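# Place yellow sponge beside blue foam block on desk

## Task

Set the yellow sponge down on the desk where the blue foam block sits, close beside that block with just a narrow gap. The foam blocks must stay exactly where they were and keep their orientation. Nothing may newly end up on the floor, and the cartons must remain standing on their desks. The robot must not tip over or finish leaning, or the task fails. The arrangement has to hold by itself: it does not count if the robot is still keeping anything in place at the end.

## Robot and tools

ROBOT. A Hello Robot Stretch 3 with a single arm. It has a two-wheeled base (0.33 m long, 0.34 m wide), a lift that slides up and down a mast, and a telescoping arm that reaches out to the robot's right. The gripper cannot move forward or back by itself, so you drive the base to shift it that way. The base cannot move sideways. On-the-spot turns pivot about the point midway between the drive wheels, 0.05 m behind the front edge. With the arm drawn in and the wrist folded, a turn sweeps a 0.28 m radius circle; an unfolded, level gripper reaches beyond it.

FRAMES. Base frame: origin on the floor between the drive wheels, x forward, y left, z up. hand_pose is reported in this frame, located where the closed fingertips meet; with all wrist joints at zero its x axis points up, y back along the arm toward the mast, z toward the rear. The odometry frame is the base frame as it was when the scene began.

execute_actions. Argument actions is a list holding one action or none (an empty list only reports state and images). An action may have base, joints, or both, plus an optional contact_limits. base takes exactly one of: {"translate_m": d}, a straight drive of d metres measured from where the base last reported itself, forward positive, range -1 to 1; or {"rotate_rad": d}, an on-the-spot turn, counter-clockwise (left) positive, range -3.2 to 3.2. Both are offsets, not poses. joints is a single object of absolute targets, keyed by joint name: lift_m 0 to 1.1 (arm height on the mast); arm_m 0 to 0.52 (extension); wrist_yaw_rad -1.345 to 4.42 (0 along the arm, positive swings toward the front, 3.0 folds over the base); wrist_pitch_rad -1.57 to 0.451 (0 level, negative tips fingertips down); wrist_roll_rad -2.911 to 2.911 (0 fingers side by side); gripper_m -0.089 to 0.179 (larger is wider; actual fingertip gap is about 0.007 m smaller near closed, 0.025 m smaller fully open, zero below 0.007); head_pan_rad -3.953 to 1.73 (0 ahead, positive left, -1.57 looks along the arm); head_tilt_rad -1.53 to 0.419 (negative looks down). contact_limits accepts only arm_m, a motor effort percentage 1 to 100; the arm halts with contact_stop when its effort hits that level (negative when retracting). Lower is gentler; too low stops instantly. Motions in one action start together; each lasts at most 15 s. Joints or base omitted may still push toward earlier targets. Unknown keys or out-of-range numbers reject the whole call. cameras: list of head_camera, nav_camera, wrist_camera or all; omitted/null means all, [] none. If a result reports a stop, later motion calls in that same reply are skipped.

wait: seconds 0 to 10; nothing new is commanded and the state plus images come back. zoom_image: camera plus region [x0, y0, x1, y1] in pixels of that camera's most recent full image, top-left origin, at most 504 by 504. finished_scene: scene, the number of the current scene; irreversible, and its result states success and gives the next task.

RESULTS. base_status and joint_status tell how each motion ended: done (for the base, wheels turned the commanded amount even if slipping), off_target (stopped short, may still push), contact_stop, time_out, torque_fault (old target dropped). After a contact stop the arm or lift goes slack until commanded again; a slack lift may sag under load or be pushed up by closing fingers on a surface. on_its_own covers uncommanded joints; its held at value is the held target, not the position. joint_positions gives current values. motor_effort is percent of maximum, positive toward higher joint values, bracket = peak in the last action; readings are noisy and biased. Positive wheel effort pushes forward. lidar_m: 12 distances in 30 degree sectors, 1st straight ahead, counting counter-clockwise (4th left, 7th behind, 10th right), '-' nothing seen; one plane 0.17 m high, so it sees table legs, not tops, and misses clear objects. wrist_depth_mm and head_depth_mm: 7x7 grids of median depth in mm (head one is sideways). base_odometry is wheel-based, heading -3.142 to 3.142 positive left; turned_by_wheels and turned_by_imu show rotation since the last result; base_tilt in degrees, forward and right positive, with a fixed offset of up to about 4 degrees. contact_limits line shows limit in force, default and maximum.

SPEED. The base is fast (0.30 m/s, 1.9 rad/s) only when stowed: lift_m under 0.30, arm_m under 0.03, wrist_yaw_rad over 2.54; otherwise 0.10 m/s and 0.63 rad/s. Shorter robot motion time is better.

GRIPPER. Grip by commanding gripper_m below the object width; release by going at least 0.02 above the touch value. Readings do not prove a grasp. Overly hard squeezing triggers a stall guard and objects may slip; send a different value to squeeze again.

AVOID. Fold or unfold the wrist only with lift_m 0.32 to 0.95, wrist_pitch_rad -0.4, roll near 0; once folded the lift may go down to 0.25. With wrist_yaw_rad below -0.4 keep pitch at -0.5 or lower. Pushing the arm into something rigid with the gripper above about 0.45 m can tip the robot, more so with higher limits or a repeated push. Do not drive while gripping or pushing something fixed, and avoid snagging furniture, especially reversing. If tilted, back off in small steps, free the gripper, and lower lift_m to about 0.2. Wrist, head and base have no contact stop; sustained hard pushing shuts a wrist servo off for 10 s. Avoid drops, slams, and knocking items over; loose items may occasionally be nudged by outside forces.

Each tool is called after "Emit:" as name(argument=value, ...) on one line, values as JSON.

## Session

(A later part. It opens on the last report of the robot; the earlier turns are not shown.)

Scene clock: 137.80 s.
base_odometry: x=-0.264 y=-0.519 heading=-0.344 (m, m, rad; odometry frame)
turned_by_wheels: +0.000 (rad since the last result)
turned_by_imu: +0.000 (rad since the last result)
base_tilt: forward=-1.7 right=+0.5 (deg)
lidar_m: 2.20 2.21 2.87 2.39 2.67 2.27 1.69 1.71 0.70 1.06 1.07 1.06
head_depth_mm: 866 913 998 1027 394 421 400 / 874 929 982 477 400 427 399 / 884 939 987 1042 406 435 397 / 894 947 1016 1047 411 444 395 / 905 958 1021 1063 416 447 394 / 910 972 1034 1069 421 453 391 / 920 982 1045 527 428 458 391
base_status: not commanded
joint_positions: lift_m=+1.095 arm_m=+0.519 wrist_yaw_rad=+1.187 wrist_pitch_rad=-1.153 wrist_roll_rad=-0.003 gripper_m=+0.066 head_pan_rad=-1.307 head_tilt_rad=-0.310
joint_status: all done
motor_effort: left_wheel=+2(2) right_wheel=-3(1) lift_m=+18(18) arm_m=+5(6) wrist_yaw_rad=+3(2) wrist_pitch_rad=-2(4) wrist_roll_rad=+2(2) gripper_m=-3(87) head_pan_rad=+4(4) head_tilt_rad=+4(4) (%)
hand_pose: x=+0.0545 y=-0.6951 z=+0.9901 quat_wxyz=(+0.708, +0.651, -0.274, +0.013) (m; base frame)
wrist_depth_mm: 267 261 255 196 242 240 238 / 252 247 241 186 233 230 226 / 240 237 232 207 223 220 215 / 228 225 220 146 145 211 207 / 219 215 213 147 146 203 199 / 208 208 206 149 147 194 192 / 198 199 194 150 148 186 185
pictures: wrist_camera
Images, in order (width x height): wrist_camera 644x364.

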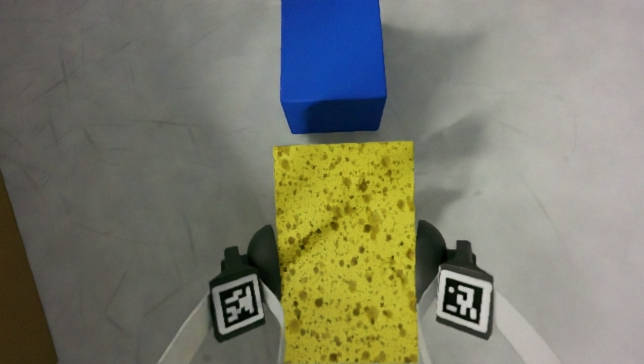

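Emit:
execute_actions(actions=[{"base":{"translate_m":0.013}}], cameras=[])

Emit:
execute_actions(actions=[{"joints":{"gripper_m":0.10}}], cameras=["wrist_camera"])

Scene clock: 140.13 s.
base_odometry: x=-0.252 y=-0.524 heading=-0.344 (m, m, rad; odometry frame)
turned_by_wheels: +0.000 (rad since the last result)
turned_by_imu: +0.000 (rad since the last result)
base_tilt: forward=-1.7 right=+0.7 (deg)
lidar_m: 2.19 2.19 2.87 2.39 2.67 2.29 1.71 1.70 0.70 1.06 1.07 1.05
head_depth_mm: 873 917 995 1024 393 419 400 / 874 929 984 477 399 425 398 / 883 934 988 1038 406 433 397 / 895 944 1012 1046 407 440 395 / 900 961 1025 1053 414 446 392 / 911 965 1034 1069 420 451 392 / 919 977 1040 1060 426 456 390
base_status: done
joint_positions: lift_m=+1.095 arm_m=+0.519 wrist_yaw_rad=+1.187 wrist_pitch_rad=-1.162 wrist_roll_rad=-0.003 gripper_m=+0.066 head_pan_rad=-1.307 head_tilt_rad=-0.310
joint_status: not commanded
motor_effort: left_wheel=+2(7) right_wheel=-1(3) lift_m=+17(17) arm_m=+6(6) wrist_yaw_rad=+3(3) wrist_pitch_rad=+0(2) wrist_roll_rad=+2(2) gripper_m=-2(3) head_pan_rad=+4(4) head_tilt_rad=+4(5) (%)
hand_pose: x=+0.0524 y=-0.6943 z=+0.9893 quat_wxyz=(+0.708, +0.652, -0.271, +0.009) (m; base frame)
wrist_depth_mm: 260 256 253 194 240 238 235 / 247 244 239 186 229 227 225 / 236 235 230 185 219 219 215 / 227 225 218 150 209 207 206 / 217 215 213 148 148 201 197 / 209 205 204 148 147 194 191 / 199 198 193 148 147 187 184
pictures: none
No camera images: the call's "cameras" was empty. Leave "cameras" out to get every camera's image.

Scene clock: 140.97 s.
base_odometry: x=-0.252 y=-0.524 heading=-0.344 (m, m, rad; odometry frame)
turned_by_wheels: +0.000 (rad since the last result)
turned_by_imu: +0.000 (rad since the last result)
base_tilt: forward=-1.8 right=+0.5 (deg)
lidar_m: 2.19 2.20 2.87 2.39 2.67 2.28 1.70 1.70 0.70 1.06 1.07 1.05
head_depth_mm: 870 916 993 1024 393 419 400 / 875 925 978 478 399 425 398 / 889 933 990 1037 405 432 397 / 891 945 1009 1050 408 441 395 / 900 959 1018 1056 413 446 393 / 913 966 1036 1069 420 450 392 / 925 981 1045 1063 426 457 390
base_status: not commanded
joint_positions: lift_m=+1.095 arm_m=+0.519 wrist_yaw_rad=+1.187 wrist_pitch_rad=-1.162 wrist_roll_rad=-0.003 gripper_m=+0.100 head_pan_rad=-1.307 head_tilt_rad=-0.310
joint_status: all done
motor_effort: left_wheel=+2(2) right_wheel=-1(2) lift_m=+18(17) arm_m=+5(6) wrist_yaw_rad=+4(3) wrist_pitch_rad=+0(0) wrist_roll_rad=+2(2) gripper_m=+0(99) head_pan_rad=+4(4) head_tilt_rad=+4(4) (%)
hand_pose: x=+0.0524 y=-0.6943 z=+0.9893 quat_wxyz=(+0.708, +0.652, -0.271, +0.009) (m; base frame)
wrist_depth_mm: 262 258 251 194 239 236 233 / 248 245 241 183 228 227 224 / 237 234 230 201 219 218 213 / 227 224 220 170 209 209 207 / 218 215 210 162 200 201 198 / 209 205 202 156 156 194 191 / 198 199 194 149 150 185 184
pictures: wrist_camera
Images, in order (width x height): wrist_camera 644x364.

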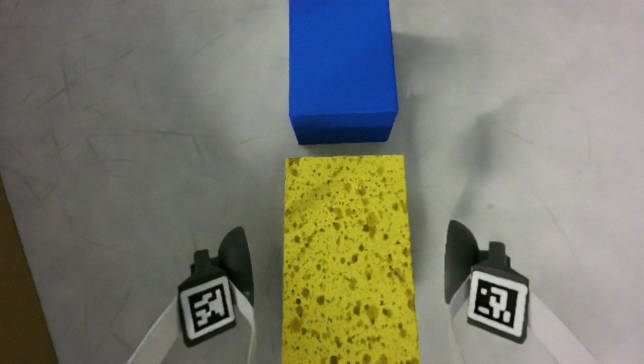

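Emit:
execute_actions(actions=[{"joints":{"gripper_m":0.045,"lift_m":1.088}}], cameras=[])

Emit:
execute_actions(actions=[{"base":{"translate_m":0.016}}], cameras=[])

Emit:
execute_actions(actions=[{"joints":{"gripper_m":0.10}}], cameras=["wrist_camera"])

Scene clock: 142.37 s.
base_odometry: x=-0.252 y=-0.524 heading=-0.344 (m, m, rad; odometry frame)
turned_by_wheels: +0.000 (rad since the last result)
turned_by_imu: +0.000 (rad since the last result)
base_tilt: forward=-1.7 right=+0.5 (deg)
lidar_m: 2.19 2.19 2.88 2.38 2.67 2.28 1.70 1.70 0.70 1.06 1.07 1.05
head_depth_mm: 868 914 992 1024 394 420 400 / 871 929 985 477 398 426 398 / 882 938 998 1037 405 432 396 / 895 944 1009 1047 408 441 395 / 902 961 1019 1060 413 446 392 / 916 966 1030 1074 421 451 391 / 921 979 1043 1069 427 457 390
base_status: not commanded
joint_positions: lift_m=+1.088 arm_m=+0.519 wrist_yaw_rad=+1.187 wrist_pitch_rad=-1.162 wrist_roll_rad=-0.003 gripper_m=+0.046 head_pan_rad=-1.307 head_tilt_rad=-0.310
joint_status: all done
motor_effort: left_wheel=+2(2) right_wheel=-2(1) lift_m=+17(17) arm_m=+6(6) wrist_yaw_rad=+3(4) wrist_pitch_rad=+1(0) wrist_roll_rad=+2(1) gripper_m=-12(100) head_pan_rad=+4(4) head_tilt_rad=+4(4) (%)
hand_pose: x=+0.0524 y=-0.6942 z=+0.9823 quat_wxyz=(+0.708, +0.652, -0.271, +0.009) (m; base frame)
wrist_depth_mm: 253 250 245 185 232 230 225 / 239 238 232 177 221 220 217 / 229 227 221 199 212 211 206 / 221 216 212 159 201 202 199 / 210 206 206 154 154 194 191 / 202 199 197 148 146 188 184 / 193 192 187 143 143 180 178
pictures: none
No camera images: the call's "cameras" was empty. Leave "cameras" out to get every camera's image.

Scene clock: 143.30 s.
base_odometry: x=-0.237 y=-0.529 heading=-0.344 (m, m, rad; odometry frame)
turned_by_wheels: +0.000 (rad since the last result)
turned_by_imu: +0.000 (rad since the last result)
base_tilt: forward=-1.9 right=+0.7 (deg)
lidar_m: 2.17 2.08 2.88 2.39 2.67 2.30 1.72 1.70 0.70 1.06 1.07 1.04
head_depth_mm: 866 912 995 1021 393 417 400 / 877 932 978 477 397 423 398 / 884 935 997 1040 405 431 395 / 892 945 1009 1045 407 440 393 / 903 954 1015 1065 412 445 392 / 909 966 1032 1068 419 449 391 / 923 980 1043 1057 423 455 389
base_status: done
joint_positions: lift_m=+1.088 arm_m=+0.519 wrist_yaw_rad=+1.187 wrist_pitch_rad=-1.163 wrist_roll_rad=-0.003 gripper_m=+0.046 head_pan_rad=-1.307 head_tilt_rad=-0.310
joint_status: not commanded
motor_effort: left_wheel=+2(4) right_wheel=-1(3) lift_m=+18(18) arm_m=+5(6) wrist_yaw_rad=+3(3) wrist_pitch_rad=+1(1) wrist_roll_rad=+2(2) gripper_m=-12(11) head_pan_rad=+4(4) head_tilt_rad=+4(4) (%)
hand_pose: x=+0.0523 y=-0.6942 z=+0.9822 quat_wxyz=(+0.708, +0.652, -0.271, +0.009) (m; base frame)
wrist_depth_mm: 253 247 243 185 228 231 224 / 241 235 233 177 219 221 215 / 228 225 221 176 208 210 207 / 221 215 212 160 202 203 199 / 210 207 205 154 154 195 191 / 201 199 197 149 146 187 184 / 193 190 187 143 143 178 178
pictures: none
No camera images: the call's "cameras" was empty. Leave "cameras" out to get every camera's image.

Scene clock: 144.33 s.
base_odometry: x=-0.237 y=-0.529 heading=-0.344 (m, m, rad; odometry frame)
turned_by_wheels: +0.000 (rad since the last result)
turned_by_imu: +0.000 (rad since the last result)
base_tilt: forward=-1.9 right=+0.8 (deg)
lidar_m: 2.17 2.09 2.88 2.39 2.68 2.30 1.72 1.70 0.71 1.06 1.07 1.04
head_depth_mm: 865 915 991 1020 393 416 400 / 875 926 978 477 397 423 399 / 885 938 987 1038 405 430 397 / 892 944 1009 1045 407 439 394 / 901 950 1023 1060 412 447 392 / 907 962 1034 1069 419 448 392 / 922 971 1039 1061 424 456 390
base_status: not commanded
joint_positions: lift_m=+1.088 arm_m=+0.519 wrist_yaw_rad=+1.187 wrist_pitch_rad=-1.163 wrist_roll_rad=-0.003 gripper_m=+0.100 head_pan_rad=-1.307 head_tilt_rad=-0.310
joint_status: all done
motor_effort: left_wheel=+2(2) right_wheel=+0(1) lift_m=+18(18) arm_m=+6(6) wrist_yaw_rad=+3(3) wrist_pitch_rad=+1(0) wrist_roll_rad=+2(2) gripper_m=+0(98) head_pan_rad=+4(4) head_tilt_rad=+4(4) (%)
hand_pose: x=+0.0523 y=-0.6942 z=+0.9822 quat_wxyz=(+0.708, +0.652, -0.271, +0.009) (m; base frame)
wrist_depth_mm: 253 249 245 186 229 230 225 / 239 236 233 177 218 220 215 / 230 226 221 176 209 211 207 / 219 216 212 162 203 201 199 / 211 207 205 155 157 194 191 / 202 200 195 149 149 187 184 / 193 192 187 144 144 180 179
pictures: wrist_camera
Images, in order (width x height): wrist_camera 644x364.

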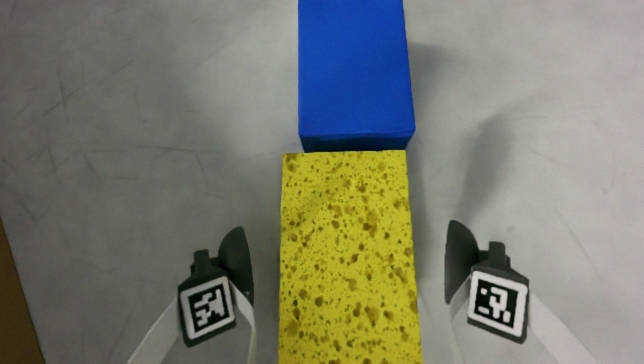

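Emit:
finished_scene(scene=2)

The scene is finished: the task was done.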